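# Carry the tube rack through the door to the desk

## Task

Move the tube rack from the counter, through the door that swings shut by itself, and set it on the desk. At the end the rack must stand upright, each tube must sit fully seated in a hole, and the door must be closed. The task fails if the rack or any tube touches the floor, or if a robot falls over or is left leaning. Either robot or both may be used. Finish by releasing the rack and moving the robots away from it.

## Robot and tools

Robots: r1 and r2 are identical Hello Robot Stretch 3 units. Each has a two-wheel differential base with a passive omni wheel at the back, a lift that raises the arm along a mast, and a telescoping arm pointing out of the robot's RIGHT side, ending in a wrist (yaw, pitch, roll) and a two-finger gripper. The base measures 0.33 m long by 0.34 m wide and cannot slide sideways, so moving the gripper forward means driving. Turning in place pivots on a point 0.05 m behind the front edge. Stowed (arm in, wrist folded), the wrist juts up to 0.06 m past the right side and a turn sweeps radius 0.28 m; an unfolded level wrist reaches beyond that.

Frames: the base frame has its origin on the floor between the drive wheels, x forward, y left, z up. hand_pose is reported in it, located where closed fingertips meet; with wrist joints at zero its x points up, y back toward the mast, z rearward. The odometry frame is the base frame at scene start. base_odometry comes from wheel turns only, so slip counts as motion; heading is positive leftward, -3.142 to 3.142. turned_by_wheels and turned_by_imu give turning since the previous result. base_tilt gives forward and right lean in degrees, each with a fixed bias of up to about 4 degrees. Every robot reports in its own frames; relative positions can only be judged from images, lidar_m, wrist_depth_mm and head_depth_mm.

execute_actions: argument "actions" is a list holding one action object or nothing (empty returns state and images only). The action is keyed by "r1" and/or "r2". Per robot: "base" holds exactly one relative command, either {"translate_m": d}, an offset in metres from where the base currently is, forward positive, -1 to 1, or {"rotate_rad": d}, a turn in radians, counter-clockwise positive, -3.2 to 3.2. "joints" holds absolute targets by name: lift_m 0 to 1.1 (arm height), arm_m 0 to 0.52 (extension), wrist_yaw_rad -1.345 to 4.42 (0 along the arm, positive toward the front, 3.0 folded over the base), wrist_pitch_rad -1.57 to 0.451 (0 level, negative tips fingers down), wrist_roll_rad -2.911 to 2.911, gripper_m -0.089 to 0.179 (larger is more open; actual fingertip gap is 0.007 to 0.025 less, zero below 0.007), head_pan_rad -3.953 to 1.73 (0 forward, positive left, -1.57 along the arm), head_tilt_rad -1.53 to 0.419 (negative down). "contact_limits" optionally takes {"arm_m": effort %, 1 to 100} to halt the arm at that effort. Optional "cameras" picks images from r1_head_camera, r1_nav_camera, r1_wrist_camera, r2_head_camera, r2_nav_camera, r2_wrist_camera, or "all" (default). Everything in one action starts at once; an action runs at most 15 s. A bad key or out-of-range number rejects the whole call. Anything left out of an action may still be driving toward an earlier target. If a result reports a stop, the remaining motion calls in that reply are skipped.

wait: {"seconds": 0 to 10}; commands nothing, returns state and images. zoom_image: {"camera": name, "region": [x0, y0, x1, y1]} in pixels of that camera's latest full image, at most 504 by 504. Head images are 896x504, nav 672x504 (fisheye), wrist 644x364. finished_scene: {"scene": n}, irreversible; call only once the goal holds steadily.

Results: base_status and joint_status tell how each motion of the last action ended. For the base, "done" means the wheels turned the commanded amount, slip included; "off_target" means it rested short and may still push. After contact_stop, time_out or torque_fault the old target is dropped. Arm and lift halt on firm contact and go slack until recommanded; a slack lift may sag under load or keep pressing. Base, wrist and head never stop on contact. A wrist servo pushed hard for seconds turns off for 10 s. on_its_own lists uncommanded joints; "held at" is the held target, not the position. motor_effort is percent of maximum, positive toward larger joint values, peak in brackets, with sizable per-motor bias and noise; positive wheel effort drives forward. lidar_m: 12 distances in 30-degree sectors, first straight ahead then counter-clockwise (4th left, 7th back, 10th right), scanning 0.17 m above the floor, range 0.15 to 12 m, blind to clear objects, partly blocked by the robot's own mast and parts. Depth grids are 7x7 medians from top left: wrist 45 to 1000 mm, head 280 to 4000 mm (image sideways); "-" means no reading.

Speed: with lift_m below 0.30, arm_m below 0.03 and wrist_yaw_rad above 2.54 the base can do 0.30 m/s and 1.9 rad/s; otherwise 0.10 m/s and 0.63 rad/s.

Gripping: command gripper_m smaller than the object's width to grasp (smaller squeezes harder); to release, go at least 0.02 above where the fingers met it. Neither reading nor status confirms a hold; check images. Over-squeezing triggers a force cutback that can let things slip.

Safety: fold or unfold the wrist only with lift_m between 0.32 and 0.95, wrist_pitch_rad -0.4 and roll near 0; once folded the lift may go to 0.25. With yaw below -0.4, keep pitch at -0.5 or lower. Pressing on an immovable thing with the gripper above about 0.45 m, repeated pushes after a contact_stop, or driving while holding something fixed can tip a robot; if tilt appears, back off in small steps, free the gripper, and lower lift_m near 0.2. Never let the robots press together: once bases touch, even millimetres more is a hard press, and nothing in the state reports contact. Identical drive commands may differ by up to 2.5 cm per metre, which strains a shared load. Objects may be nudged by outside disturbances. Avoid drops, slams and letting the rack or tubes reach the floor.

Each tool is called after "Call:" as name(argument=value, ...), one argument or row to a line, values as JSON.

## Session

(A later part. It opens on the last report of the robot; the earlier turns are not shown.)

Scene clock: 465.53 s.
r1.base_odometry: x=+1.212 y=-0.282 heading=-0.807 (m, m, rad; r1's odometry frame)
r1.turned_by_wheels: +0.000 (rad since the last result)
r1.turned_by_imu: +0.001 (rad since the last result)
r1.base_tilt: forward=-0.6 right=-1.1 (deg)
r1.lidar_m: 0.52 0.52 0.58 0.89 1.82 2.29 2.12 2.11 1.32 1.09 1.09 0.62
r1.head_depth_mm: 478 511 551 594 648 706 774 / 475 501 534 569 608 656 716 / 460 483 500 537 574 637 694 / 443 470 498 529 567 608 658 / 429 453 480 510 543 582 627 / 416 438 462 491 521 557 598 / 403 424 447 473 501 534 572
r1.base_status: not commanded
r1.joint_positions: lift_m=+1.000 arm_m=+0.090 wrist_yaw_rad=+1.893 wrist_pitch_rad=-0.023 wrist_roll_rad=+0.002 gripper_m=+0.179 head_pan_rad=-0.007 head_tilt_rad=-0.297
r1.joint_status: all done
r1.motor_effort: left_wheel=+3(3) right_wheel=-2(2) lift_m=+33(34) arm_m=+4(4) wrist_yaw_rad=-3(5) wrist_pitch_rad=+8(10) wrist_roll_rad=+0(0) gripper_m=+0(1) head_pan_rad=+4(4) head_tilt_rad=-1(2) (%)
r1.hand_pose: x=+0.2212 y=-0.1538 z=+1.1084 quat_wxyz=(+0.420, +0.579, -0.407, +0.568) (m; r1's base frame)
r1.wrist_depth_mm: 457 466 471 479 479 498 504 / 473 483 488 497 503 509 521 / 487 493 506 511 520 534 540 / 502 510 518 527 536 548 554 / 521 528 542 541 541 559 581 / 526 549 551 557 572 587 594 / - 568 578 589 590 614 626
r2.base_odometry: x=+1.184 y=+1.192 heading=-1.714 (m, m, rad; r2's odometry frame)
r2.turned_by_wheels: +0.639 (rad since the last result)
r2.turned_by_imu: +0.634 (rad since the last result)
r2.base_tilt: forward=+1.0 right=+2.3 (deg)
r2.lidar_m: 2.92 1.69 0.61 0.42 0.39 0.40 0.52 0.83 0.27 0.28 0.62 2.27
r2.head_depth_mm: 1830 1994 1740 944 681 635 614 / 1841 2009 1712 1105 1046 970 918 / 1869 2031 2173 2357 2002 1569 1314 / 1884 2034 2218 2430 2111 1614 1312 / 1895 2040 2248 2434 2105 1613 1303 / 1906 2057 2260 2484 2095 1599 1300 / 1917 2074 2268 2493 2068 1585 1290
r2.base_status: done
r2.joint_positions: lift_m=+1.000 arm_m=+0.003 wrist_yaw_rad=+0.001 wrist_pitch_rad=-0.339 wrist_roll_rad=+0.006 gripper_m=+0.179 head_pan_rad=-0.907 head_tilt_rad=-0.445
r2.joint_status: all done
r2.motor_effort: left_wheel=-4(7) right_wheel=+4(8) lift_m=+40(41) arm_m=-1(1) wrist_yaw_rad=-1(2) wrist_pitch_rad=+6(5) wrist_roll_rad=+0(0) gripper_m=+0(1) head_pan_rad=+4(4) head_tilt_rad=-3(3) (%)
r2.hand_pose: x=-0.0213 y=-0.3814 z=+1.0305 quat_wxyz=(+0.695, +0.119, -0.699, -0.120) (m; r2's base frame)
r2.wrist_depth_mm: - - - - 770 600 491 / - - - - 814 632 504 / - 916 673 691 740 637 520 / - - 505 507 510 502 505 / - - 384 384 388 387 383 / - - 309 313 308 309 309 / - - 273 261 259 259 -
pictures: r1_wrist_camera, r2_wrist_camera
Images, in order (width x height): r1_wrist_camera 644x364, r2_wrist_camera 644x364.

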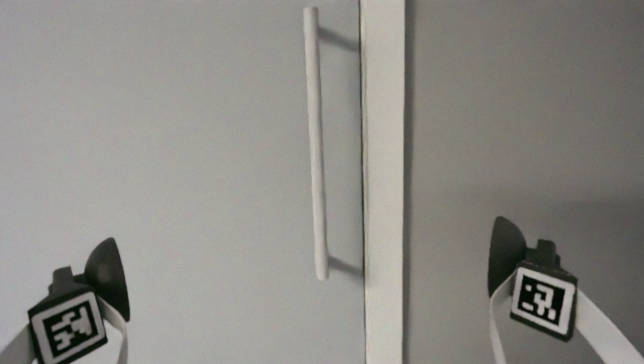

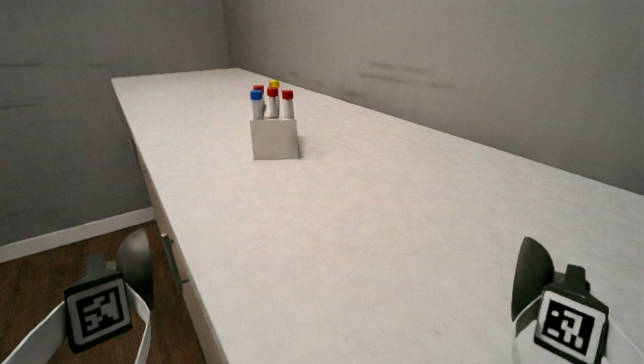

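Call:
execute_actions(
  actions=[
    {"r1": {"base": {"translate_m": 0.2}, "joints": {"arm_m": 0.04, "wrist_yaw_rad": 2.0}}, "r2": {"base": {"rotate_rad": -0.436}, "joints": {"wrist_yaw_rad": 0.576}}},
  ],
  cameras=["r1_wrist_camera"],
)

Scene clock: 588.50 s.
r1.base_odometry: x=+1.350 y=-0.426 heading=-0.806 (m, m, rad; r1's odometry frame)
r1.turned_by_wheels: +0.000 (rad since the last result)
r1.turned_by_imu: +0.002 (rad since the last result)
r1.base_tilt: forward=-0.6 right=-1.1 (deg)
r1.lidar_m: 0.33 0.33 0.37 0.59 1.82 2.36 2.31 2.30 1.24 1.03 0.78 0.41
r1.head_depth_mm: 296 315 337 356 378 408 442 / 288 302 321 340 299 313 437 / - 292 311 332 355 383 403 / - 286 299 318 340 365 395 / - - 289 306 326 349 376 / - - 284 295 314 335 359 / - - - 286 302 321 344
r1.base_status: done
r1.joint_positions: lift_m=+1.000 arm_m=+0.040 wrist_yaw_rad=+1.997 wrist_pitch_rad=-0.023 wrist_roll_rad=+0.002 gripper_m=+0.179 head_pan_rad=-0.007 head_tilt_rad=-0.297
r1.joint_status: all done
r1.motor_effort: left_wheel=+2(8) right_wheel=-2(3) lift_m=+33(33) arm_m=-5(5) wrist_yaw_rad=+3(4) wrist_pitch_rad=+7(8) wrist_roll_rad=+0(0) gripper_m=+0(0) head_pan_rad=+4(3) head_tilt_rad=-2(2) (%)
r1.hand_pose: x=+0.2114 y=-0.0797 z=+1.1084 quat_wxyz=(+0.390, +0.599, -0.376, +0.589) (m; r1's base frame)
r1.wrist_depth_mm: 301 297 293 290 286 277 280 / 310 308 304 299 296 283 288 / 320 318 314 308 305 300 297 / 331 327 323 318 310 305 310 / 345 340 335 332 327 314 317 / 357 351 348 340 338 320 328 / - 363 360 355 352 344 341
r2.base_odometry: x=+1.184 y=+1.192 heading=-2.149 (m, m, rad; r2's odometry frame)
r2.turned_by_wheels: -0.436 (rad since the last result)
r2.turned_by_imu: -0.432 (rad since the last result)
r2.base_tilt: forward=+1.1 right=+2.3 (deg)
r2.lidar_m: 2.32 3.05 1.54 0.56 0.41 0.39 0.41 0.56 0.65 0.27 0.30 0.82
r2.head_depth_mm: 1086 1124 1167 946 650 495 - / 1272 1326 1357 937 645 507 394 / 1543 1613 1561 820 640 488 511 / 1944 2073 1639 916 636 673 728 / 1943 2087 1606 962 928 1062 1206 / 1845 2014 1748 1518 1841 1604 1288 / 1790 1938 2103 2301 2066 1587 1293
r2.base_status: done
r2.joint_positions: lift_m=+1.000 arm_m=+0.003 wrist_yaw_rad=+0.574 wrist_pitch_rad=-0.339 wrist_roll_rad=+0.006 gripper_m=+0.179 head_pan_rad=-0.907 head_tilt_rad=-0.445
r2.joint_status: all done
r2.motor_effort: left_wheel=+3(8) right_wheel=-4(8) lift_m=+40(40) arm_m=+0(0) wrist_yaw_rad=+2(4) wrist_pitch_rad=+6(6) wrist_roll_rad=+0(0) gripper_m=+1(0) head_pan_rad=+4(4) head_tilt_rad=-3(4) (%)
r2.hand_pose: x=+0.1054 y=-0.3440 z=+1.0305 quat_wxyz=(+0.701, +0.312, -0.636, +0.082) (m; r2's base frame)
r2.wrist_depth_mm: - - - - 846 620 501 / - - - - 894 658 516 / - - 733 626 748 640 530 / - - 513 503 512 509 509 / - - 397 387 386 387 383 / - - 323 310 309 308 309 / - - 278 258 259 260 -
pictures: r1_wrist_camera
Images, in order (width x height): r1_wrist_camera 644x364.

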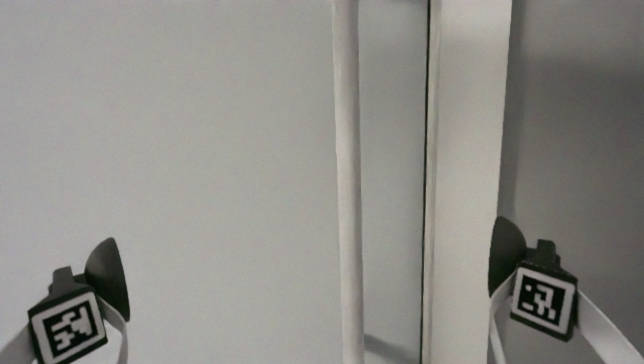

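Call:
execute_actions(
  actions=[
    {"r1": {"base": {"translate_m": 0.11}, "joints": {"arm_m": 0.022}}, "r2": {"base": {"translate_m": 0.214}, "joints": {"arm_m": 0.204, "lift_m": 0.94}}},
  ],
  cameras=["r1_wrist_camera", "r2_wrist_camera"],
)

Scene clock: 608.83 s.
r1.base_odometry: x=+1.426 y=-0.506 heading=-0.806 (m, m, rad; r1's odometry frame)
r1.turned_by_wheels: +0.000 (rad since the last result)
r1.turned_by_imu: +0.002 (rad since the last result)
r1.base_tilt: forward=-0.6 right=-1.1 (deg)
r1.lidar_m: 0.23 0.23 0.25 0.40 2.27 2.41 2.42 2.32 1.20 0.99 0.54 0.28
r1.head_depth_mm: - - - - - - - / - - - - - - 286 / - - - - - - - / - - - - - - - / - - - - - - - / - - - - - - - / - - - - - - -
r1.base_status: done
r1.joint_positions: lift_m=+1.000 arm_m=+0.022 wrist_yaw_rad=+1.997 wrist_pitch_rad=-0.023 wrist_roll_rad=+0.002 gripper_m=+0.179 head_pan_rad=-0.007 head_tilt_rad=-0.297
r1.joint_status: all done
r1.motor_effort: left_wheel=+2(9) right_wheel=-2(2) lift_m=+33(33) arm_m=-5(5) wrist_yaw_rad=+3(3) wrist_pitch_rad=+8(8) wrist_roll_rad=+0(0) gripper_m=+1(0) head_pan_rad=+4(4) head_tilt_rad=-2(2) (%)
r1.hand_pose: x=+0.2114 y=-0.0617 z=+1.1084 quat_wxyz=(+0.390, +0.599, -0.376, +0.589) (m; r1's base frame)
r1.wrist_depth_mm: 196 193 191 185 187 172 181 / 202 200 197 192 192 177 187 / 209 206 204 198 200 183 192 / 216 214 211 204 205 188 199 / 223 221 219 211 213 194 207 / 231 229 227 220 220 203 213 / - 238 236 229 229 210 222
r2.base_odometry: x=+1.067 y=+1.013 heading=-2.149 (m, m, rad; r2's odometry frame)
r2.turned_by_wheels: +0.000 (rad since the last result)
r2.turned_by_imu: +0.002 (rad since the last result)
r2.base_tilt: forward=+1.0 right=+2.3 (deg)
r2.lidar_m: 2.12 2.92 1.72 0.82 0.60 0.58 0.60 0.83 0.32 0.33 0.45 1.24
r2.head_depth_mm: 1232 1270 1302 763 679 493 505 / 1445 1502 1503 935 643 572 620 / 1748 1839 1677 927 703 739 802 / 1826 2001 1641 975 946 1033 1178 / 1763 1918 1611 1290 1448 1514 1303 / 1705 1841 1958 2148 2077 1605 1299 / 1642 1767 1909 2079 2068 1594 1285
r2.base_status: done
r2.joint_positions: lift_m=+0.940 arm_m=+0.204 wrist_yaw_rad=+0.575 wrist_pitch_rad=-0.339 wrist_roll_rad=+0.006 gripper_m=+0.179 head_pan_rad=-0.907 head_tilt_rad=-0.445
r2.joint_status: all done
r2.motor_effort: left_wheel=+2(9) right_wheel=-3(4) lift_m=+26(32) arm_m=+5(5) wrist_yaw_rad=+1(2) wrist_pitch_rad=+6(6) wrist_roll_rad=+0(0) gripper_m=+1(0) head_pan_rad=+4(4) head_tilt_rad=-4(3) (%)
r2.hand_pose: x=+0.1056 y=-0.5448 z=+0.9711 quat_wxyz=(+0.701, +0.312, -0.636, +0.082) (m; r2's base frame)
r2.wrist_depth_mm: - - - - 759 558 443 / - - - 875 766 597 461 / - 683 557 315 545 554 474 / - 439 376 330 375 377 374 / - 302 286 286 286 286 288 / - 230 231 230 228 229 228 / - 191 192 193 194 193 -
pictures: r1_wrist_camera, r2_wrist_camera
Images, in order (width x height): r1_wrist_camera 644x364, r2_wrist_camera 644x364.

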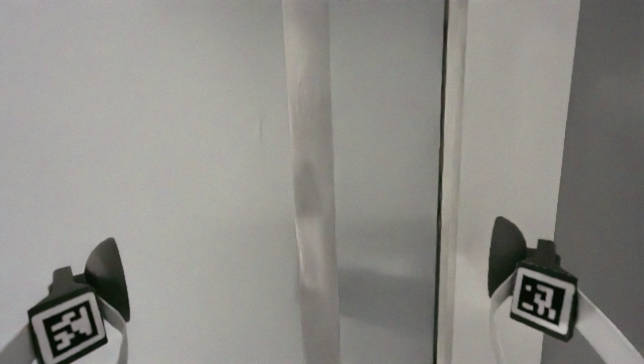

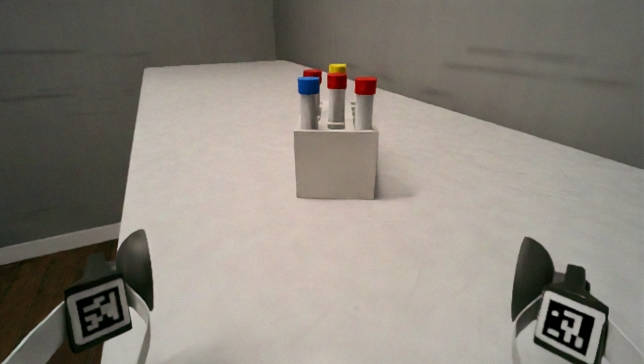

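Call:
execute_actions(
  actions=[
    {"r1": {"base": {"translate_m": 0.034}, "joints": {"wrist_yaw_rad": 2.03}}, "r2": {"base": {"translate_m": 0.065}, "joints": {"arm_m": 0.305, "lift_m": 0.905}}},
  ],
  cameras=["r1_wrist_camera", "r2_wrist_camera"],
)

Scene clock: 660.53 s.
r1.base_odometry: x=+1.450 y=-0.530 heading=-0.807 (m, m, rad; r1's odometry frame)
r1.turned_by_wheels: +0.000 (rad since the last result)
r1.turned_by_imu: -0.015 (rad since the last result)
r1.base_tilt: forward=-0.7 right=-1.0 (deg)
r1.lidar_m: 0.20 0.20 0.22 0.34 2.28 2.40 2.45 2.37 1.20 0.98 0.48 0.25
r1.head_depth_mm: - - - - - - - / - - - - - - - / - - - - - - - / - - - - - - - / - - - - - - - / - - - - - - - / - - - - - - -
r1.base_status: done
r1.joint_positions: lift_m=+1.000 arm_m=+0.022 wrist_yaw_rad=+2.025 wrist_pitch_rad=-0.026 wrist_roll_rad=+0.002 gripper_m=+0.179 head_pan_rad=-0.007 head_tilt_rad=-0.297
r1.joint_status: all done
r1.on_its_own: right_wheel is at rest, and its effort (+20) is outside its rest range (-18 to +18)
r1.motor_effort: left_wheel=+1(8) right_wheel=+20(27) lift_m=+33(33) arm_m=-5(5) wrist_yaw_rad=+7(19) wrist_pitch_rad=+9(9) wrist_roll_rad=+0(0) gripper_m=+0(0) head_pan_rad=+4(4) head_tilt_rad=-2(2) (%)
r1.hand_pose: x=+0.2083 y=-0.0553 z=+1.1076 quat_wxyz=(+0.383, +0.605, -0.367, +0.594) (m; r1's base frame)
r1.wrist_depth_mm: 173 169 167 163 163 148 148 / 178 175 172 168 168 153 153 / 183 181 178 173 174 158 165 / 190 188 184 178 179 163 171 / 198 194 191 185 186 167 177 / 205 201 199 191 192 175 185 / - 211 207 132 200 181 190
r2.base_odometry: x=+1.031 y=+0.959 heading=-2.149 (m, m, rad; r2's odometry frame)
r2.turned_by_wheels: +0.000 (rad since the last result)
r2.turned_by_imu: +0.001 (rad since the last result)
r2.base_tilt: forward=+1.0 right=+2.2 (deg)
r2.lidar_m: 2.07 2.85 1.71 0.90 0.66 0.64 0.66 0.90 0.35 0.36 0.50 1.36
r2.head_depth_mm: 1276 1326 1346 944 622 530 559 / 1497 1565 1522 935 646 652 688 / 1794 1908 1669 924 754 830 892 / 1782 1948 1641 1031 1049 1146 1248 / 1719 1847 1611 1428 1622 1551 1303 / 1645 1777 1929 2125 2097 1590 1297 / 1597 1723 1862 2034 2075 1590 1290
r2.base_status: done
r2.joint_positions: lift_m=+0.905 arm_m=+0.305 wrist_yaw_rad=+0.575 wrist_pitch_rad=-0.339 wrist_roll_rad=+0.006 gripper_m=+0.179 head_pan_rad=-0.907 head_tilt_rad=-0.445
r2.joint_status: all done
r2.motor_effort: left_wheel=+3(6) right_wheel=-3(4) lift_m=+25(25) arm_m=+5(5) wrist_yaw_rad=+1(1) wrist_pitch_rad=+6(6) wrist_roll_rad=+0(1) gripper_m=+0(0) head_pan_rad=+4(4) head_tilt_rad=-3(3) (%)
r2.hand_pose: x=+0.1056 y=-0.6458 z=+0.9362 quat_wxyz=(+0.700, +0.312, -0.636, +0.082) (m; r2's base frame)
r2.wrist_depth_mm: - - - - 699 509 409 / - - 804 198 621 531 417 / - 442 448 190 398 432 405 / - 302 299 197 264 300 299 / 239 228 228 213 216 226 226 / 191 183 184 185 184 182 181 / - 150 153 154 153 152 -
pictures: r1_wrist_camera, r2_wrist_camera
Images, in order (width x height): r1_wrist_camera 644x364, r2_wrist_camera 644x364.

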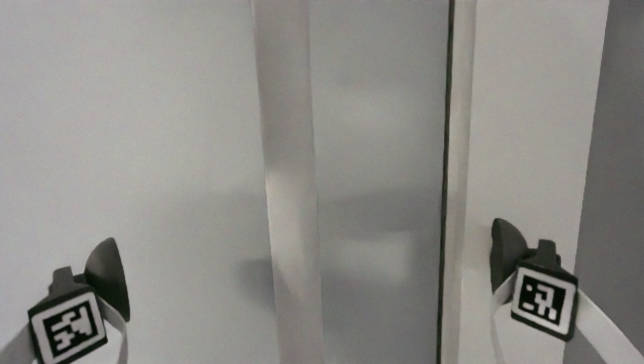

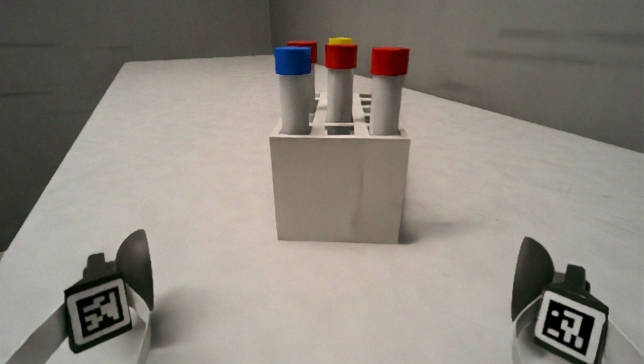

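Call:
execute_actions(
  actions=[
    {"r1": {"joints": {"gripper_m": 0.0}}, "r2": {"base": {"translate_m": 0.033}, "joints": {"arm_m": 0.355}}},
  ],
  cameras=["r1_wrist_camera", "r2_wrist_camera"],
)

Scene clock: 676.63 s.
r1.base_odometry: x=+1.450 y=-0.530 heading=-0.806 (m, m, rad; r1's odometry frame)
r1.turned_by_wheels: +0.001 (rad since the last result)
r1.turned_by_imu: -0.121 (rad since the last result)
r1.base_tilt: forward=-0.5 right=-1.2 (deg)
r1.lidar_m: 0.20 0.19 0.20 0.28 0.85 2.30 2.50 2.44 1.32 0.99 0.64 0.26
r1.head_depth_mm: - - - - - - - / - - - - - - - / - - - - - - - / - - - - - - - / - - - - - - - / - - - - - - - / - - - - - - -
r1.base_status: not commanded
r1.joint_positions: lift_m=+1.000 arm_m=+0.022 wrist_yaw_rad=+2.126 wrist_pitch_rad=-0.026 wrist_roll_rad=+0.002 gripper_m=+0.000 head_pan_rad=-0.007 head_tilt_rad=-0.298
r1.joint_status: all done
r1.on_its_own: wrist_yaw_rad is held at +2.106, not at your +2.030, by its stall guard, which is not easing now; wrist_yaw_rad is at rest, and its effort (-24) is outside its rest range (-12 to +12)
r1.motor_effort: left_wheel=+5(33) right_wheel=-2(32) lift_m=+31(33) arm_m=+0(5) wrist_yaw_rad=-24(81) wrist_pitch_rad=+9(9) wrist_roll_rad=+0(0) gripper_m=-6(98) head_pan_rad=+4(4) head_tilt_rad=-2(2) (%)
r1.hand_pose: x=+0.1959 y=-0.0323 z=+1.1077 quat_wxyz=(+0.352, +0.623, -0.336, +0.613) (m; r1's base frame)
r1.wrist_depth_mm: 176 174 172 168 169 155 163 / 181 179 178 173 174 160 168 / 187 185 184 179 180 166 174 / 193 192 190 125 186 171 180 / 201 199 197 126 192 177 187 / 207 205 205 128 199 183 193 / 217 215 212 208 206 190 201
r2.base_odometry: x=+1.013 y=+0.931 heading=-2.149 (m, m, rad; r2's odometry frame)
r2.turned_by_wheels: +0.000 (rad since the last result)
r2.turned_by_imu: +0.001 (rad since the last result)
r2.base_tilt: forward=+1.1 right=+2.3 (deg)
r2.lidar_m: 2.04 2.80 1.85 0.94 0.69 0.66 0.69 0.38 0.37 0.38 0.52 1.43
r2.head_depth_mm: 1293 1341 1375 945 622 551 588 / 1518 1599 1546 938 671 682 722 / 1785 1910 1671 925 812 874 932 / 1742 1922 1633 1054 1103 1201 1272 / 1686 1828 1622 1503 1693 1606 1302 / 1629 1765 1910 2093 2080 1601 1296 / 1566 1699 1830 1999 2068 1598 1288
r2.base_status: done
r2.joint_positions: lift_m=+0.905 arm_m=+0.355 wrist_yaw_rad=+0.575 wrist_pitch_rad=-0.339 wrist_roll_rad=+0.006 gripper_m=+0.179 head_pan_rad=-0.907 head_tilt_rad=-0.445
r2.joint_status: all done
r2.motor_effort: left_wheel=+3(7) right_wheel=-3(6) lift_m=+25(25) arm_m=+5(7) wrist_yaw_rad=+1(1) wrist_pitch_rad=+6(6) wrist_roll_rad=+0(0) gripper_m=+0(1) head_pan_rad=+4(4) head_tilt_rad=-4(3) (%)
r2.hand_pose: x=+0.1056 y=-0.6958 z=+0.9362 quat_wxyz=(+0.700, +0.312, -0.636, +0.082) (m; r2's base frame)
r2.wrist_depth_mm: - - - - 655 483 389 / - 822 701 142 596 503 399 / - 439 439 154 195 437 398 / 321 300 284 135 134 299 297 / 227 226 218 143 143 226 227 / 191 184 176 157 160 183 183 / - 151 153 153 153 152 -
pictures: r1_wrist_camera, r2_wrist_camera
Images, in order (width x height): r1_wrist_camera 644x364, r2_wrist_camera 644x364.

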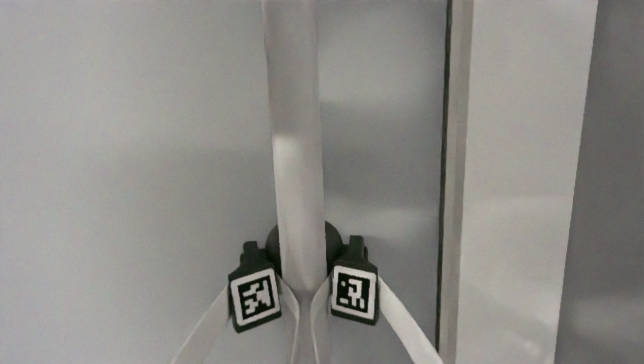

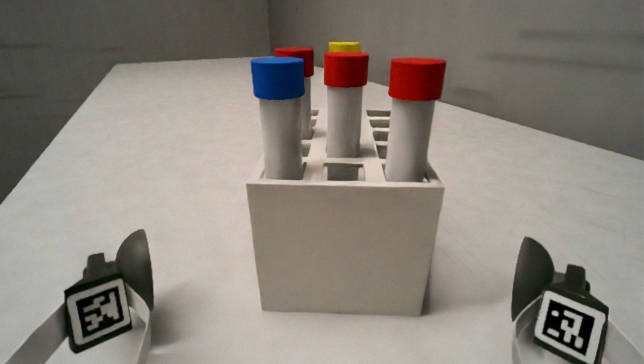

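Call:
execute_actions(
  actions=[
    {"r1": {"joints": {"gripper_m": 0.09, "wrist_yaw_rad": 2.126}}, "r2": {"base": {"translate_m": 0.017}, "joints": {"arm_m": 0.388}}},
  ],
  cameras=["r1_wrist_camera", "r2_wrist_camera"],
)

Scene clock: 786.40 s.
r1.base_odometry: x=+1.450 y=-0.530 heading=-0.806 (m, m, rad; r1's odometry frame)
r1.turned_by_wheels: +0.000 (rad since the last result)
r1.turned_by_imu: +0.001 (rad since the last result)
r1.base_tilt: forward=-0.6 right=-1.1 (deg)
r1.lidar_m: 0.20 0.19 0.20 0.28 0.86 2.30 2.50 2.44 1.32 0.99 0.64 0.26
r1.head_depth_mm: - - - - - - - / - - - - - - - / - - - - - - - / - - - - - - - / - - - - - - - / - - - - - - - / - - - - - - -
r1.base_status: not commanded
r1.joint_positions: lift_m=+1.000 arm_m=+0.022 wrist_yaw_rad=+2.129 wrist_pitch_rad=-0.025 wrist_roll_rad=+0.002 gripper_m=+0.090 head_pan_rad=-0.007 head_tilt_rad=-0.298
r1.joint_status: all done
r1.motor_effort: left_wheel=+1(4) right_wheel=-1(2) lift_m=+31(31) arm_m=+0(1) wrist_yaw_rad=-4(22) wrist_pitch_rad=+8(9) wrist_roll_rad=+0(0) gripper_m=+1(80) head_pan_rad=+4(3) head_tilt_rad=-2(1) (%)
r1.hand_pose: x=+0.1954 y=-0.0314 z=+1.1080 quat_wxyz=(+0.351, +0.623, -0.335, +0.614) (m; r1's base frame)
r1.wrist_depth_mm: 176 174 172 169 169 155 163 / 181 180 178 174 174 160 168 / 188 186 183 179 180 165 174 / 195 192 191 126 186 171 180 / 200 199 195 128 193 177 187 / 209 206 203 135 200 182 193 / 216 214 212 207 207 190 201
r2.base_odometry: x=+1.004 y=+0.917 heading=-2.149 (m, m, rad; r2's odometry frame)
r2.turned_by_wheels: +0.000 (rad since the last result)
r2.turned_by_imu: +0.001 (rad since the last result)
r2.base_tilt: forward=+1.0 right=+2.3 (deg)
r2.lidar_m: 2.02 2.78 1.84 0.96 0.70 0.68 0.70 0.39 0.38 0.39 0.54 1.47
r2.head_depth_mm: 1306 1356 1380 946 647 559 603 / 1536 1601 1549 935 677 686 740 / 1773 1901 1672 923 840 894 957 / 1745 1898 1640 1060 1130 1229 1279 / 1680 1828 1870 1544 1763 1611 1298 / 1612 1747 1900 2082 2087 1605 1293 / 1559 1689 1827 1977 2061 1592 1291
r2.base_status: done
r2.joint_positions: lift_m=+0.905 arm_m=+0.388 wrist_yaw_rad=+0.575 wrist_pitch_rad=-0.339 wrist_roll_rad=+0.006 gripper_m=+0.179 head_pan_rad=-0.907 head_tilt_rad=-0.445
r2.joint_status: all done
r2.motor_effort: left_wheel=+3(7) right_wheel=-2(8) lift_m=+25(25) arm_m=+4(6) wrist_yaw_rad=+1(2) wrist_pitch_rad=+6(6) wrist_roll_rad=+0(0) gripper_m=+0(0) head_pan_rad=+4(4) head_tilt_rad=-3(3) (%)
r2.hand_pose: x=+0.1056 y=-0.7288 z=+0.9362 quat_wxyz=(+0.700, +0.312, -0.636, +0.082) (m; r2's base frame)
r2.wrist_depth_mm: - - - 959 644 468 370 / - 835 132 128 598 481 383 / - 433 92 118 89 439 382 / 299 302 102 125 97 298 297 / 227 227 103 101 100 227 225 / 190 183 112 107 105 181 182 / - 151 128 119 118 152 -
pictures: r1_wrist_camera, r2_wrist_camera
Images, in order (width x height): r1_wrist_camera 644x364, r2_wrist_camera 644x364.

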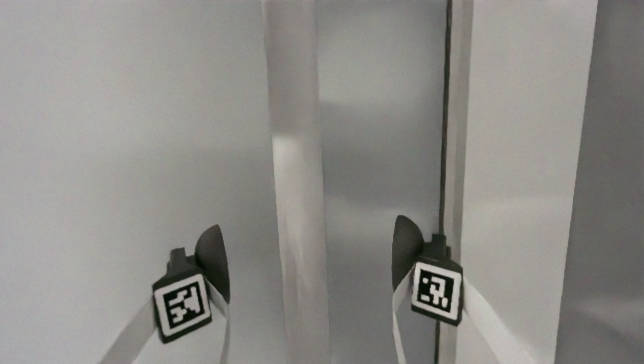

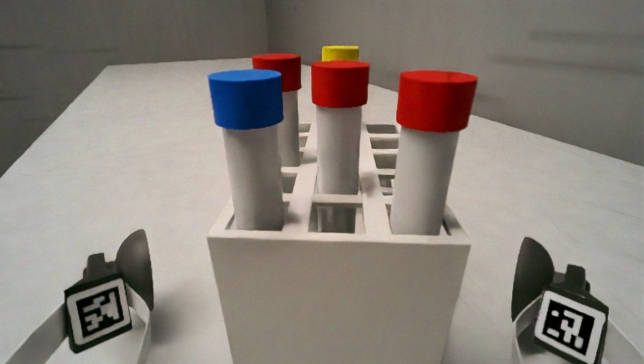

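Call:
execute_actions(
  actions=[
    {"r1": {"base": {"translate_m": -0.07}}, "r2": {"joints": {"gripper_m": 0.085}}},
  ],
  cameras=["r1_wrist_camera", "r2_wrist_camera"],
)

Scene clock: 792.30 s.
r1.base_odometry: x=+1.401 y=-0.480 heading=-0.806 (m, m, rad; r1's odometry frame)
r1.turned_by_wheels: +0.000 (rad since the last result)
r1.turned_by_imu: +0.000 (rad since the last result)
r1.base_tilt: forward=-0.6 right=-1.1 (deg)
r1.lidar_m: 0.26 0.25 0.26 0.37 1.15 2.26 2.44 2.37 1.36 1.03 0.85 0.33
r1.head_depth_mm: - - - 288 305 333 362 / - - - - 310 329 350 / - - - - 284 300 323 / - - - - - 287 307 / - - - - - - 289 / - - - - - - - / - - - - - - -
r1.base_status: done
r1.joint_positions: lift_m=+1.000 arm_m=+0.022 wrist_yaw_rad=+2.129 wrist_pitch_rad=-0.025 wrist_roll_rad=+0.002 gripper_m=+0.090 head_pan_rad=-0.007 head_tilt_rad=-0.298
r1.joint_status: not commanded
r1.motor_effort: left_wheel=+1(5) right_wheel=+0(3) lift_m=+32(31) arm_m=+0(1) wrist_yaw_rad=-4(4) wrist_pitch_rad=+8(8) wrist_roll_rad=+0(0) gripper_m=+0(0) head_pan_rad=+4(3) head_tilt_rad=-1(1) (%)
r1.hand_pose: x=+0.1954 y=-0.0315 z=+1.1080 quat_wxyz=(+0.351, +0.623, -0.335, +0.614) (m; r1's base frame)
r1.wrist_depth_mm: 235 232 231 226 226 212 220 / 243 240 240 235 231 220 228 / 250 248 246 242 241 225 234 / 259 258 254 251 248 233 243 / 270 266 262 261 255 241 249 / 280 276 274 269 264 250 260 / 292 289 284 279 278 259 270
r2.base_odometry: x=+1.004 y=+0.917 heading=-2.149 (m, m, rad; r2's odometry frame)
r2.turned_by_wheels: +0.000 (rad since the last result)
r2.turned_by_imu: +0.001 (rad since the last result)
r2.base_tilt: forward=+1.0 right=+2.3 (deg)
r2.lidar_m: 2.02 2.78 1.67 0.96 0.71 0.68 0.71 0.39 0.38 0.39 0.53 1.46
r2.head_depth_mm: 1298 1360 1379 944 649 558 602 / 1533 1610 1552 935 677 688 739 / 1772 1912 1674 924 841 892 956 / 1739 1886 1632 1064 1134 1231 1275 / 1670 1810 1866 1538 1761 1612 1308 / 1607 1747 1899 2085 2080 1597 1300 / 1557 1680 1817 1972 2066 1584 1293
r2.base_status: not commanded
r2.joint_positions: lift_m=+0.905 arm_m=+0.388 wrist_yaw_rad=+0.575 wrist_pitch_rad=-0.339 wrist_roll_rad=+0.006 gripper_m=+0.085 head_pan_rad=-0.907 head_tilt_rad=-0.445
r2.joint_status: all done
r2.motor_effort: left_wheel=+2(3) right_wheel=-3(3) lift_m=+25(25) arm_m=+5(5) wrist_yaw_rad=+1(1) wrist_pitch_rad=+6(6) wrist_roll_rad=+0(0) gripper_m=-6(99) head_pan_rad=+4(4) head_tilt_rad=-3(4) (%)
r2.hand_pose: x=+0.1056 y=-0.7288 z=+0.9362 quat_wxyz=(+0.700, +0.312, -0.636, +0.082) (m; r2's base frame)
r2.wrist_depth_mm: - - - 965 621 471 367 / - 836 102 129 101 493 382 / - 448 108 155 106 440 386 / 303 301 265 141 125 297 298 / 228 228 120 116 114 226 224 / 182 183 129 127 124 182 181 / 153 153 146 142 142 147 151
pictures: r1_wrist_camera, r2_wrist_camera
Images, in order (width x height): r1_wrist_camera 644x364, r2_wrist_camera 644x364.

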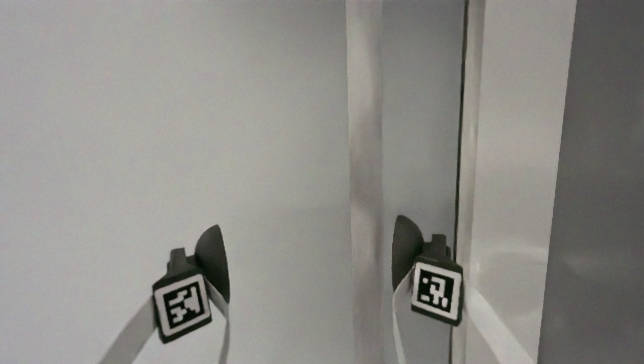

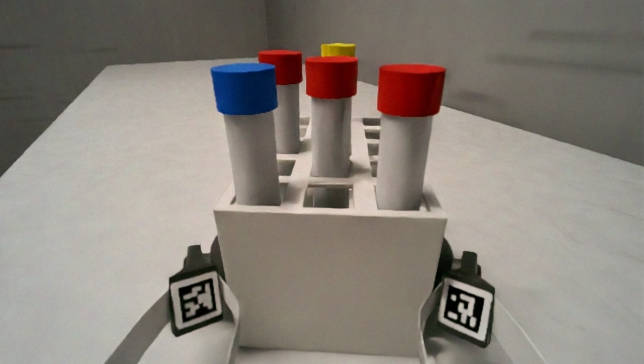

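Call:
execute_actions(
  actions=[
    {"r1": {"base": {"rotate_rad": 0.16}, "joints": {"wrist_yaw_rad": 2.0, "arm_m": 0.038, "gripper_m": 0.11}}, "r2": {"joints": {"gripper_m": 0.065}}},
  ],
  cameras=["r1_wrist_camera", "r2_wrist_camera"],
)

Scene clock: 817.13 s.
r1.base_odometry: x=+1.401 y=-0.480 heading=-0.646 (m, m, rad; r1's odometry frame)
r1.turned_by_wheels: +0.160 (rad since the last result)
r1.turned_by_imu: +0.160 (rad since the last result)
r1.base_tilt: forward=-0.6 right=-1.0 (deg)
r1.lidar_m: 0.25 0.25 0.28 0.46 2.28 2.42 2.38 2.26 1.20 1.00 0.57 0.30
r1.head_depth_mm: - - - - - 289 - / - - - - - 288 309 / - - - - - - 295 / - - - - - - 286 / - - - - - - - / - - - - - - - / - - - - - - -
r1.base_status: done
r1.joint_positions: lift_m=+1.000 arm_m=+0.038 wrist_yaw_rad=+2.003 wrist_pitch_rad=-0.024 wrist_roll_rad=+0.002 gripper_m=+0.110 head_pan_rad=-0.007 head_tilt_rad=-0.298
r1.joint_status: all done
r1.motor_effort: left_wheel=-3(9) right_wheel=+3(7) lift_m=+31(32) arm_m=+4(4) wrist_yaw_rad=-4(6) wrist_pitch_rad=+8(8) wrist_roll_rad=+0(0) gripper_m=+0(69) head_pan_rad=+3(4) head_tilt_rad=-1(2) (%)
r1.hand_pose: x=+0.2107 y=-0.0756 z=+1.1081 quat_wxyz=(+0.388, +0.601, -0.374, +0.591) (m; r1's base frame)
r1.wrist_depth_mm: 224 220 216 211 209 192 200 / 232 227 224 217 216 199 207 / 240 236 230 224 222 204 214 / 248 244 240 233 229 213 220 / 258 254 247 238 237 219 226 / 268 264 257 248 248 227 235 / 280 275 266 260 255 236 244
r2.base_odometry: x=+1.004 y=+0.917 heading=-2.149 (m, m, rad; r2's odometry frame)
r2.turned_by_wheels: +0.000 (rad since the last result)
r2.turned_by_imu: +0.001 (rad since the last result)
r2.base_tilt: forward=+1.0 right=+2.4 (deg)
r2.lidar_m: 2.02 2.78 1.66 0.96 0.70 0.68 0.71 0.39 0.38 0.39 0.53 1.46
r2.head_depth_mm: 1306 1361 1381 943 649 558 603 / 1534 1597 1557 933 678 688 739 / 1781 1905 1670 924 839 897 953 / 1740 1896 1637 1059 1131 1237 1274 / 1671 1808 1879 1542 1765 1608 1300 / 1611 1746 1884 2076 2083 1599 1298 / 1566 1681 1815 1989 2055 1590 1288
r2.base_status: not commanded
r2.joint_positions: lift_m=+0.905 arm_m=+0.388 wrist_yaw_rad=+0.575 wrist_pitch_rad=-0.340 wrist_roll_rad=+0.006 gripper_m=+0.066 head_pan_rad=-0.907 head_tilt_rad=-0.445
r2.joint_status: all done
r2.motor_effort: left_wheel=+2(3) right_wheel=-3(3) lift_m=+25(25) arm_m=+5(5) wrist_yaw_rad=+1(1) wrist_pitch_rad=+7(7) wrist_roll_rad=+0(0) gripper_m=-16(90) head_pan_rad=+4(4) head_tilt_rad=-4(3) (%)
r2.hand_pose: x=+0.1055 y=-0.7287 z=+0.9358 quat_wxyz=(+0.701, +0.313, -0.636, +0.082) (m; r2's base frame)
r2.wrist_depth_mm: - - - 981 633 467 373 / - 821 102 126 98 486 381 / 549 438 111 158 107 431 389 / 298 296 263 140 117 294 293 / 228 225 121 116 114 225 224 / 183 181 130 128 125 182 182 / 153 152 145 143 143 148 151
pictures: r1_wrist_camera, r2_wrist_camera
Images, in order (width x height): r1_wrist_camera 644x364, r2_wrist_camera 644x364.

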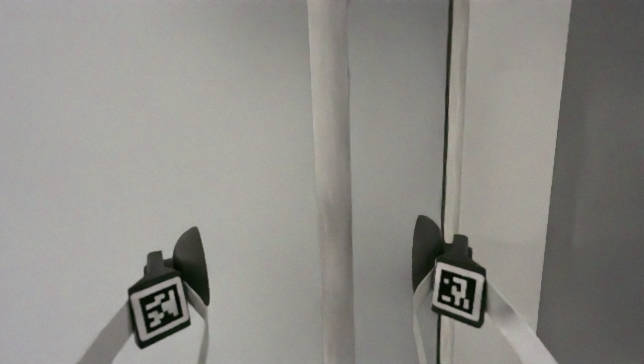

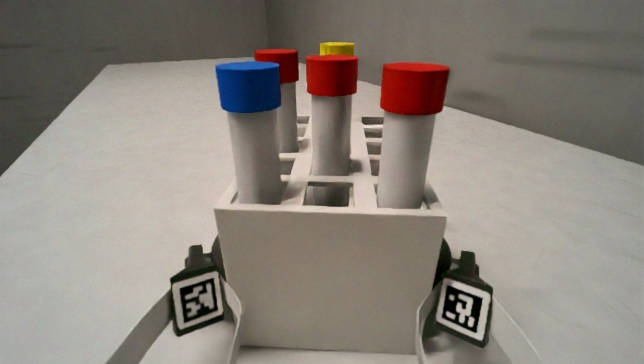

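Call:
execute_actions(
  actions=[
    {"r1": {"base": {"translate_m": 0.059}, "joints": {"arm_m": 0.028}}, "r2": {"joints": {"lift_m": 1.0}}},
  ],
  cameras=["r1_wrist_camera", "r2_wrist_camera"],
)

Scene clock: 829.53 s.
r1.base_odometry: x=+1.448 y=-0.515 heading=-0.647 (m, m, rad; r1's odometry frame)
r1.turned_by_wheels: -0.001 (rad since the last result)
r1.turned_by_imu: +0.001 (rad since the last result)
r1.base_tilt: forward=-0.7 right=-1.1 (deg)
r1.lidar_m: 0.20 0.20 0.22 0.36 2.29 2.44 2.44 2.22 1.18 0.98 0.44 0.24
r1.head_depth_mm: - - - - - - - / - - - - - - - / - - - - - - - / - - - - - - - / - - - - - - - / - - - - - - - / - - - - - - -
r1.base_status: done
r1.joint_positions: lift_m=+1.000 arm_m=+0.028 wrist_yaw_rad=+1.996 wrist_pitch_rad=-0.026 wrist_roll_rad=+0.002 gripper_m=+0.110 head_pan_rad=-0.007 head_tilt_rad=-0.298
r1.joint_status: all done
r1.on_its_own: right_wheel is at rest, and its effort (+21) is outside its rest range (-18 to +18)
r1.motor_effort: left_wheel=-4(10) right_wheel=+21(22) lift_m=+32(32) arm_m=-5(5) wrist_yaw_rad=+5(4) wrist_pitch_rad=+8(9) wrist_roll_rad=+0(0) gripper_m=+0(1) head_pan_rad=+4(3) head_tilt_rad=-2(2) (%)
r1.hand_pose: x=+0.2114 y=-0.0678 z=+1.1078 quat_wxyz=(+0.391, +0.600, -0.375, +0.589) (m; r1's base frame)
r1.wrist_depth_mm: 167 165 162 157 156 142 140 / 173 171 168 163 161 147 145 / 179 176 173 167 167 151 151 / 185 182 179 173 173 156 156 / 192 188 185 117 179 161 168 / 199 197 193 119 186 166 175 / 208 206 200 123 192 175 181
r2.base_odometry: x=+1.004 y=+0.917 heading=-2.149 (m, m, rad; r2's odometry frame)
r2.turned_by_wheels: +0.000 (rad since the last result)
r2.turned_by_imu: +0.001 (rad since the last result)
r2.base_tilt: forward=+1.0 right=+2.3 (deg)
r2.lidar_m: 2.02 2.79 1.71 0.96 0.70 0.68 0.71 0.39 0.37 0.39 0.53 1.46
r2.head_depth_mm: 1304 1349 1384 942 649 558 603 / 1541 1604 1563 934 679 686 738 / 1780 1907 1668 927 841 897 955 / 1741 1896 1639 1057 1131 1229 1273 / 1684 1821 1870 1548 1761 1607 1305 / 1621 1735 1897 2067 2072 1595 1299 / 1555 1677 1813 1988 2068 1585 1284
r2.base_status: not commanded
r2.joint_positions: lift_m=+1.000 arm_m=+0.388 wrist_yaw_rad=+0.575 wrist_pitch_rad=-0.345 wrist_roll_rad=+0.006 gripper_m=+0.066 head_pan_rad=-0.907 head_tilt_rad=-0.445
r2.joint_status: all done
r2.motor_effort: left_wheel=+3(3) right_wheel=-3(3) lift_m=+41(42) arm_m=+5(5) wrist_yaw_rad=+1(1) wrist_pitch_rad=+9(9) wrist_roll_rad=+0(0) gripper_m=-16(15) head_pan_rad=+4(4) head_tilt_rad=-4(4) (%)
r2.hand_pose: x=+0.1052 y=-0.7282 z=+1.0289 quat_wxyz=(+0.701, +0.314, -0.635, +0.080) (m; r2's base frame)
r2.wrist_depth_mm: - - - 977 634 461 369 / - - - 154 107 481 386 / - 711 595 160 115 504 388 / - 497 125 135 119 470 409 / - 377 124 119 117 377 377 / 321 307 130 129 125 303 302 / 256 256 240 139 140 246 254
pictures: r1_wrist_camera, r2_wrist_camera
Images, in order (width x height): r1_wrist_camera 644x364, r2_wrist_camera 644x364.

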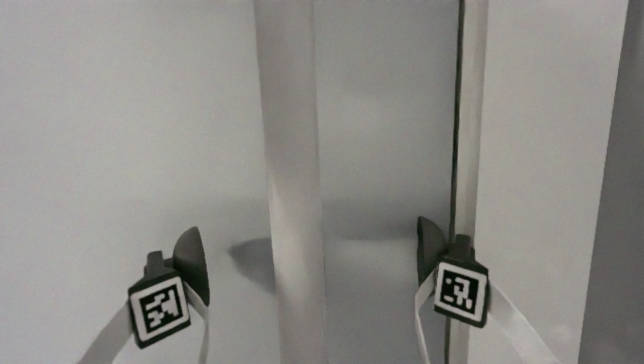

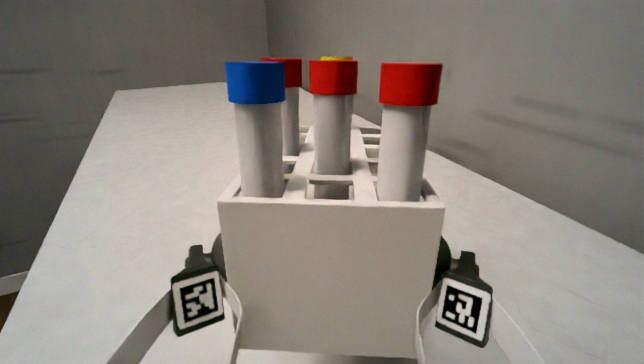

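Call:
execute_actions(
  actions=[
    {"r1": {"joints": {"gripper_m": 0.035}}, "r2": {"base": {"translate_m": -0.1}, "joints": {"arm_m": 0.234}}},
  ],
  cameras=["r1_wrist_camera", "r2_wrist_camera"],
)

Scene clock: 841.63 s.
r1.base_odometry: x=+1.448 y=-0.515 heading=-0.647 (m, m, rad; r1's odometry frame)
r1.turned_by_wheels: +0.000 (rad since the last result)
r1.turned_by_imu: -0.024 (rad since the last result)
r1.base_tilt: forward=-0.7 right=-1.1 (deg)
r1.lidar_m: 0.20 0.20 0.22 0.34 2.27 2.40 2.45 2.33 1.20 0.99 0.46 0.24
r1.head_depth_mm: - - - - - - - / - - - - - - - / - - - - - - - / - - - - - - - / - - - - - - - / - - - - - - - / - - - - - - -
r1.base_status: not commanded
r1.joint_positions: lift_m=+1.000 arm_m=+0.028 wrist_yaw_rad=+1.958 wrist_pitch_rad=-0.027 wrist_roll_rad=+0.002 gripper_m=+0.036 head_pan_rad=-0.007 head_tilt_rad=-0.298
r1.joint_status: all done
r1.on_its_own: wrist_yaw_rad is held at +1.955, not at your +2.000, by its stall guard, which is not easing now; right_wheel is at rest, and its effort (+22) is outside its rest range (-18 to +18)
r1.motor_effort: left_wheel=-1(19) right_wheel=+22(31) lift_m=+32(32) arm_m=-5(5) wrist_yaw_rad=-3(48) wrist_pitch_rad=+9(9) wrist_roll_rad=+0(0) gripper_m=-11(88) head_pan_rad=+3(3) head_tilt_rad=-1(1) (%)
r1.hand_pose: x=+0.2153 y=-0.0769 z=+1.1076 quat_wxyz=(+0.402, +0.592, -0.387, +0.581) (m; r1's base frame)
r1.wrist_depth_mm: 161 161 101 162 160 149 160 / 166 166 104 166 164 153 166 / 172 173 109 171 171 159 171 / 178 178 176 178 177 164 177 / 184 184 149 185 181 170 183 / 191 191 116 189 - 175 190 / 198 198 198 196 198 183 196
r2.base_odometry: x=+1.058 y=+1.000 heading=-2.149 (m, m, rad; r2's odometry frame)
r2.turned_by_wheels: +0.000 (rad since the last result)
r2.turned_by_imu: +0.001 (rad since the last result)
r2.base_tilt: forward=+1.0 right=+2.3 (deg)
r2.lidar_m: 2.11 2.90 1.72 0.84 0.61 0.59 0.62 0.84 0.33 0.34 0.46 1.27
r2.head_depth_mm: 1239 1282 1316 941 648 499 517 / 1459 1515 1511 934 645 586 635 / 1769 1853 1675 925 713 748 819 / 1818 1976 1650 976 972 1057 1213 / 1739 1893 1601 1262 1489 1561 1302 / 1688 1821 1954 2130 2093 1612 1297 / 1632 1760 1908 2064 2079 1597 1296
r2.base_status: done
r2.joint_positions: lift_m=+1.000 arm_m=+0.234 wrist_yaw_rad=+0.576 wrist_pitch_rad=-0.346 wrist_roll_rad=+0.006 gripper_m=+0.066 head_pan_rad=-0.907 head_tilt_rad=-0.445
r2.joint_status: all done
r2.motor_effort: left_wheel=+2(4) right_wheel=-3(11) lift_m=+41(41) arm_m=-4(6) wrist_yaw_rad=+2(1) wrist_pitch_rad=+9(9) wrist_roll_rad=+1(0) gripper_m=-16(16) head_pan_rad=+4(4) head_tilt_rad=-3(3) (%)
r2.hand_pose: x=+0.1053 y=-0.5747 z=+1.0289 quat_wxyz=(+0.701, +0.315, -0.635, +0.080) (m; r2's base frame)
r2.wrist_depth_mm: - - - - 756 543 432 / - - - 133 659 571 444 / - 886 619 162 114 591 463 / - 559 124 136 119 494 456 / - 396 123 119 117 378 376 / - 332 130 129 126 302 305 / - 259 241 139 140 246 253
pictures: r1_wrist_camera, r2_wrist_camera
Images, in order (width x height): r1_wrist_camera 644x364, r2_wrist_camera 644x364.

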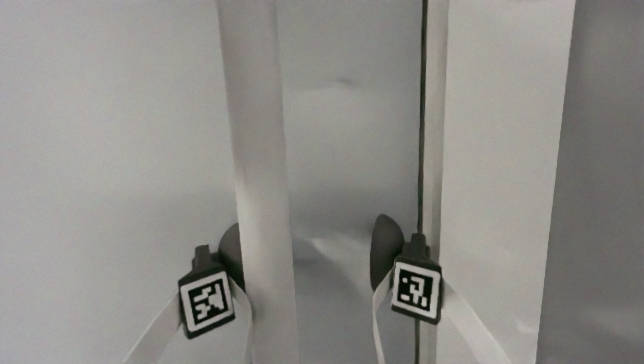

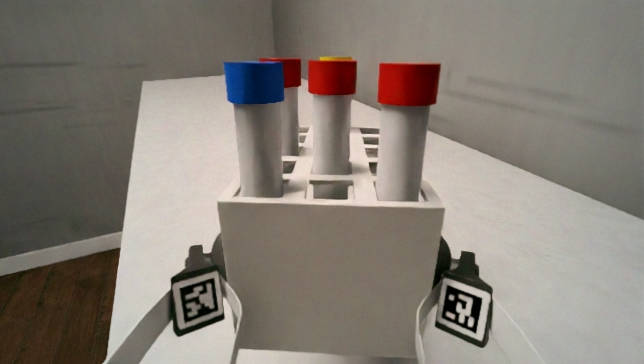

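Call:
execute_actions(
  actions=[
    {"r1": {"joints": {"gripper_m": 0.11, "wrist_yaw_rad": 1.96}}, "r2": {"joints": {"arm_m": 0.02}}},
  ],
  cameras=["r1_wrist_camera", "r2_wrist_camera"],
)

Scene clock: 922.73 s.
r1.base_odometry: x=+1.448 y=-0.515 heading=-0.646 (m, m, rad; r1's odometry frame)
r1.turned_by_wheels: +0.000 (rad since the last result)
r1.turned_by_imu: +0.002 (rad since the last result)
r1.base_tilt: forward=-0.6 right=-1.1 (deg)
r1.lidar_m: 0.20 0.20 0.22 0.34 2.27 2.40 2.45 2.33 1.20 0.99 0.46 0.24
r1.head_depth_mm: - - - - - - - / - - - - - - - / - - - - - - - / - - - - - - - / - - - - - - - / - - - - - - - / - - - - - - -
r1.base_status: not commanded
r1.joint_positions: lift_m=+1.000 arm_m=+0.028 wrist_yaw_rad=+1.980 wrist_pitch_rad=-0.025 wrist_roll_rad=+0.002 gripper_m=+0.110 head_pan_rad=-0.007 head_tilt_rad=-0.298
r1.joint_status: all done
r1.on_its_own: wrist_yaw_rad is at rest, and its effort (-24) is outside its rest range (-12 to +12)
r1.motor_effort: left_wheel=+1(1) right_wheel=+5(22) lift_m=+32(32) arm_m=-3(5) wrist_yaw_rad=-24(24) wrist_pitch_rad=+8(9) wrist_roll_rad=+0(0) gripper_m=+6(82) head_pan_rad=+3(4) head_tilt_rad=-2(1) (%)
r1.hand_pose: x=+0.2131 y=-0.0716 z=+1.1080 quat_wxyz=(+0.395, +0.596, -0.381, +0.586) (m; r1's base frame)
r1.wrist_depth_mm: 163 163 159 159 160 145 154 / 169 168 164 164 164 150 159 / 174 173 171 170 169 155 165 / 179 179 177 175 174 160 171 / 187 186 183 181 180 165 177 / 194 192 190 188 188 171 183 / 201 200 197 193 194 177 191
r2.base_odometry: x=+1.058 y=+1.000 heading=-2.149 (m, m, rad; r2's odometry frame)
r2.turned_by_wheels: +0.000 (rad since the last result)
r2.turned_by_imu: +0.001 (rad since the last result)
r2.base_tilt: forward=+1.0 right=+2.3 (deg)
r2.lidar_m: 2.12 2.90 1.72 0.84 0.61 0.59 0.62 0.84 0.33 0.34 0.46 1.27
r2.head_depth_mm: 1238 1288 1317 947 344 357 531 / 1457 1517 1520 936 445 615 636 / 1758 1857 1675 923 722 754 822 / 1821 1973 1637 976 970 1062 1203 / 1750 1895 1610 1266 1495 1558 1307 / 1696 1823 1953 2133 2100 1595 1298 / 1632 1756 1905 2078 2089 1593 1288
r2.base_status: not commanded
r2.joint_positions: lift_m=+1.000 arm_m=+0.020 wrist_yaw_rad=+0.576 wrist_pitch_rad=-0.346 wrist_roll_rad=+0.006 gripper_m=+0.066 head_pan_rad=-0.907 head_tilt_rad=-0.445
r2.joint_status: all done
r2.motor_effort: left_wheel=+3(2) right_wheel=-3(3) lift_m=+41(41) arm_m=-5(4) wrist_yaw_rad=+1(1) wrist_pitch_rad=+9(9) wrist_roll_rad=+0(0) gripper_m=-16(16) head_pan_rad=+4(4) head_tilt_rad=-3(3) (%)
r2.hand_pose: x=+0.1053 y=-0.3607 z=+1.0289 quat_wxyz=(+0.701, +0.315, -0.635, +0.080) (m; r2's base frame)
r2.wrist_depth_mm: - - - - - 736 584 / - - - 134 873 769 598 / - - 804 162 115 726 616 / - - 124 136 120 495 498 / - - 123 119 118 380 378 / - - 131 128 126 307 304 / - - - 139 140 248 256
pictures: r1_wrist_camera, r2_wrist_camera
Images, in order (width x height): r1_wrist_camera 644x364, r2_wrist_camera 644x364.

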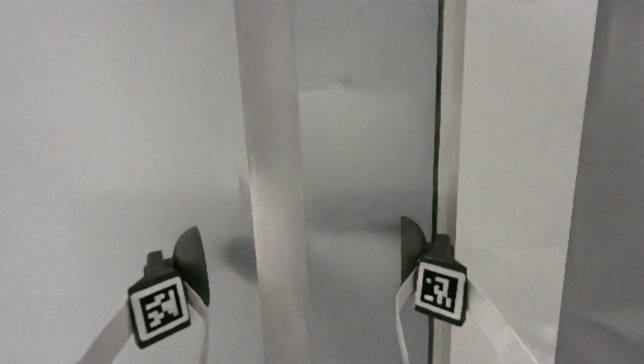

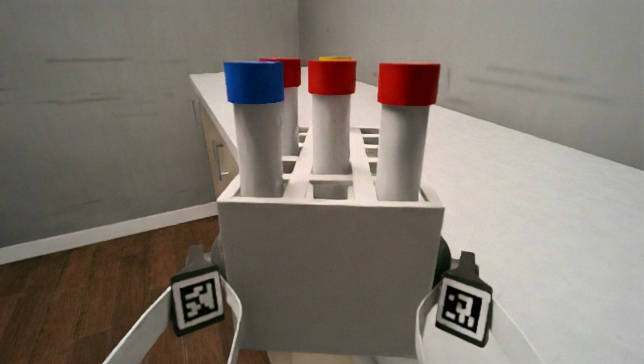

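Call:
execute_actions(
  actions=[
    {"r1": {"base": {"translate_m": -0.008}, "joints": {"gripper_m": 0.08, "wrist_yaw_rad": 2.0}}},
  ],
  cameras=["r1_wrist_camera"],
)

Scene clock: 936.63 s.
r1.base_odometry: x=+1.442 y=-0.511 heading=-0.646 (m, m, rad; r1's odometry frame)
r1.turned_by_wheels: +0.000 (rad since the last result)
r1.turned_by_imu: +0.001 (rad since the last result)
r1.base_tilt: forward=-0.6 right=-1.1 (deg)
r1.lidar_m: 0.20 0.20 0.22 0.35 2.27 2.40 2.44 2.34 1.21 0.99 0.48 0.25
r1.head_depth_mm: - - - - - - - / - - - - - - - / - - - - - - - / - - - - - - - / - - - - - - - / - - - - - - - / - - - - - - -
r1.base_status: done
r1.joint_positions: lift_m=+1.000 arm_m=+0.028 wrist_yaw_rad=+1.997 wrist_pitch_rad=-0.025 wrist_roll_rad=+0.002 gripper_m=+0.080 head_pan_rad=-0.007 head_tilt_rad=-0.298
r1.joint_status: all done
r1.motor_effort: left_wheel=+0(8) right_wheel=+0(4) lift_m=+32(31) arm_m=-3(4) wrist_yaw_rad=+4(22) wrist_pitch_rad=+8(8) wrist_roll_rad=+0(0) gripper_m=+0(80) head_pan_rad=+4(4) head_tilt_rad=-1(1) (%)
r1.hand_pose: x=+0.2114 y=-0.0677 z=+1.1080 quat_wxyz=(+0.390, +0.599, -0.376, +0.589) (m; r1's base frame)
r1.wrist_depth_mm: 172 170 168 165 165 151 151 / 177 176 173 170 170 155 164 / 184 182 180 176 176 160 170 / 189 188 186 181 182 165 175 / 196 195 191 187 189 172 182 / 204 202 200 129 - 178 188 / 213 211 207 133 202 183 196
r2.base_odometry: x=+1.058 y=+1.000 heading=-2.149 (m, m, rad; r2's odometry frame)
r2.turned_by_wheels: +0.000 (rad since the last result)
r2.turned_by_imu: +0.001 (rad since the last result)
r2.base_tilt: forward=+1.0 right=+2.3 (deg)
r2.lidar_m: 2.11 2.90 1.71 0.84 0.61 0.59 0.61 0.84 0.33 0.34 0.46 1.27
r2.head_depth_mm: 1238 1285 1315 946 343 357 531 / 1458 1515 1516 936 445 616 635 / 1766 1856 1679 926 721 753 820 / 1825 1976 1634 975 972 1059 1208 / 1751 1899 1607 1263 1484 1554 1302 / 1697 1828 1952 2131 2081 1602 1294 / 1628 1757 1896 2070 2072 1597 1289
r2.base_status: not commanded
r2.joint_positions: lift_m=+1.000 arm_m=+0.020 wrist_yaw_rad=+0.576 wrist_pitch_rad=-0.346 wrist_roll_rad=+0.006 gripper_m=+0.066 head_pan_rad=-0.907 head_tilt_rad=-0.445
r2.joint_status: not commanded
r2.motor_effort: left_wheel=+2(2) right_wheel=-3(3) lift_m=+41(41) arm_m=-4(5) wrist_yaw_rad=+1(1) wrist_pitch_rad=+9(9) wrist_roll_rad=+0(0) gripper_m=-17(17) head_pan_rad=+4(4) head_tilt_rad=-3(3) (%)
r2.hand_pose: x=+0.1053 y=-0.3607 z=+1.0289 quat_wxyz=(+0.701, +0.315, -0.635, +0.080) (m; r2's base frame)
r2.wrist_depth_mm: - - - - - 752 578 / - - - 135 862 765 592 / - - 798 162 114 724 615 / - - 124 135 119 497 490 / - - 123 119 117 377 377 / - - 130 128 126 306 304 / - - - 140 140 248 256
pictures: r1_wrist_camera
Images, in order (width x height): r1_wrist_camera 644x364.

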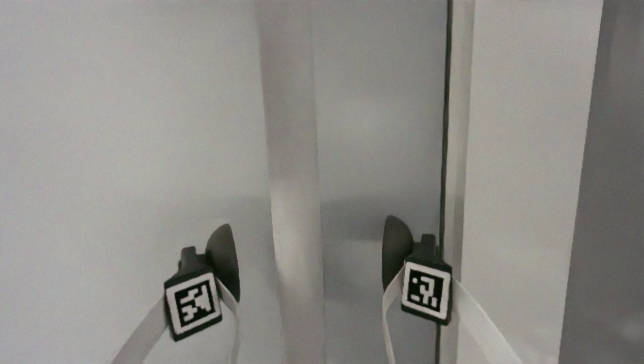

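Call:
execute_actions(
  actions=[
    {"r1": {"joints": {"wrist_yaw_rad": 2.02}}, "r2": {"base": {"rotate_rad": 0.4}, "joints": {"wrist_yaw_rad": 1.0}}},
  ],
  cameras=["r1_wrist_camera"],
)

Scene clock: 943.60 s.
r1.base_odometry: x=+1.442 y=-0.511 heading=-0.646 (m, m, rad; r1's odometry frame)
r1.turned_by_wheels: +0.000 (rad since the last result)
r1.turned_by_imu: +0.001 (rad since the last result)
r1.base_tilt: forward=-0.5 right=-1.1 (deg)
r1.lidar_m: 0.20 0.20 0.22 0.36 2.28 2.41 2.44 2.33 1.20 0.99 0.48 0.25
r1.head_depth_mm: - - - - - - - / - - - - - - - / - - - - - - - / - - - - - - - / - - - - - - - / - - - - - - - / - - - - - - -
r1.base_status: not commanded
r1.joint_positions: lift_m=+1.000 arm_m=+0.028 wrist_yaw_rad=+2.016 wrist_pitch_rad=-0.025 wrist_roll_rad=+0.002 gripper_m=+0.080 head_pan_rad=-0.007 head_tilt_rad=-0.298
r1.joint_status: all done
r1.motor_effort: left_wheel=+0(0) right_wheel=+0(1) lift_m=+32(32) arm_m=-4(3) wrist_yaw_rad=+4(4) wrist_pitch_rad=+8(8) wrist_roll_rad=+0(0) gripper_m=+0(0) head_pan_rad=+3(4) head_tilt_rad=-2(1) (%)
r1.hand_pose: x=+0.2093 y=-0.0631 z=+1.1080 quat_wxyz=(+0.385, +0.603, -0.370, +0.593) (m; r1's base frame)
r1.wrist_depth_mm: 174 172 170 109 164 150 149 / 181 179 174 111 169 154 154 / 187 184 181 114 175 159 159 / 193 191 187 119 182 164 172 / 201 198 193 187 188 170 177 / 209 206 199 194 - 176 185 / 216 214 210 134 201 181 191
r2.base_odometry: x=+1.058 y=+1.000 heading=-1.749 (m, m, rad; r2's odometry frame)
r2.turned_by_wheels: +0.400 (rad since the last result)
r2.turned_by_imu: +0.397 (rad since the last result)
r2.base_tilt: forward=+1.1 right=+2.3 (deg)
r2.lidar_m: 2.59 2.83 0.97 0.64 0.59 0.60 0.76 0.32 0.33 0.41 0.87 2.06
r2.head_depth_mm: 1686 1828 1922 1016 940 - - / 1683 1829 1915 1465 340 359 1253 / 1696 1842 2004 2189 348 344 1286 / 1701 1834 2010 2181 378 356 1309 / 1708 1844 2010 2226 2096 1606 1299 / 1715 1854 2034 2231 2097 1600 1303 / 1716 1861 2029 2238 2070 1597 1291
r2.base_status: done
r2.joint_positions: lift_m=+1.000 arm_m=+0.020 wrist_yaw_rad=+0.999 wrist_pitch_rad=-0.346 wrist_roll_rad=+0.006 gripper_m=+0.066 head_pan_rad=-0.907 head_tilt_rad=-0.445
r2.joint_status: all done
r2.motor_effort: left_wheel=-3(8) right_wheel=+4(9) lift_m=+41(41) arm_m=-5(4) wrist_yaw_rad=+1(5) wrist_pitch_rad=+9(9) wrist_roll_rad=+1(0) gripper_m=-16(17) head_pan_rad=+4(4) head_tilt_rad=-4(3) (%)
r2.hand_pose: x=+0.1744 y=-0.2915 z=+1.0289 quat_wxyz=(+0.668, +0.441, -0.555, +0.225) (m; r2's base frame)
r2.wrist_depth_mm: - - - - - - - / - - - 134 - - - / - - - 163 180 - 755 / - - 124 141 119 - 531 / - - 123 119 118 - 446 / - - 130 128 125 799 452 / - - - 139 140 753 426
pictures: r1_wrist_camera
Images, in order (width x height): r1_wrist_camera 644x364.

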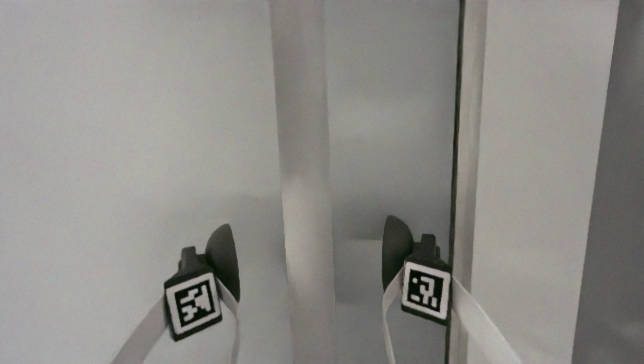

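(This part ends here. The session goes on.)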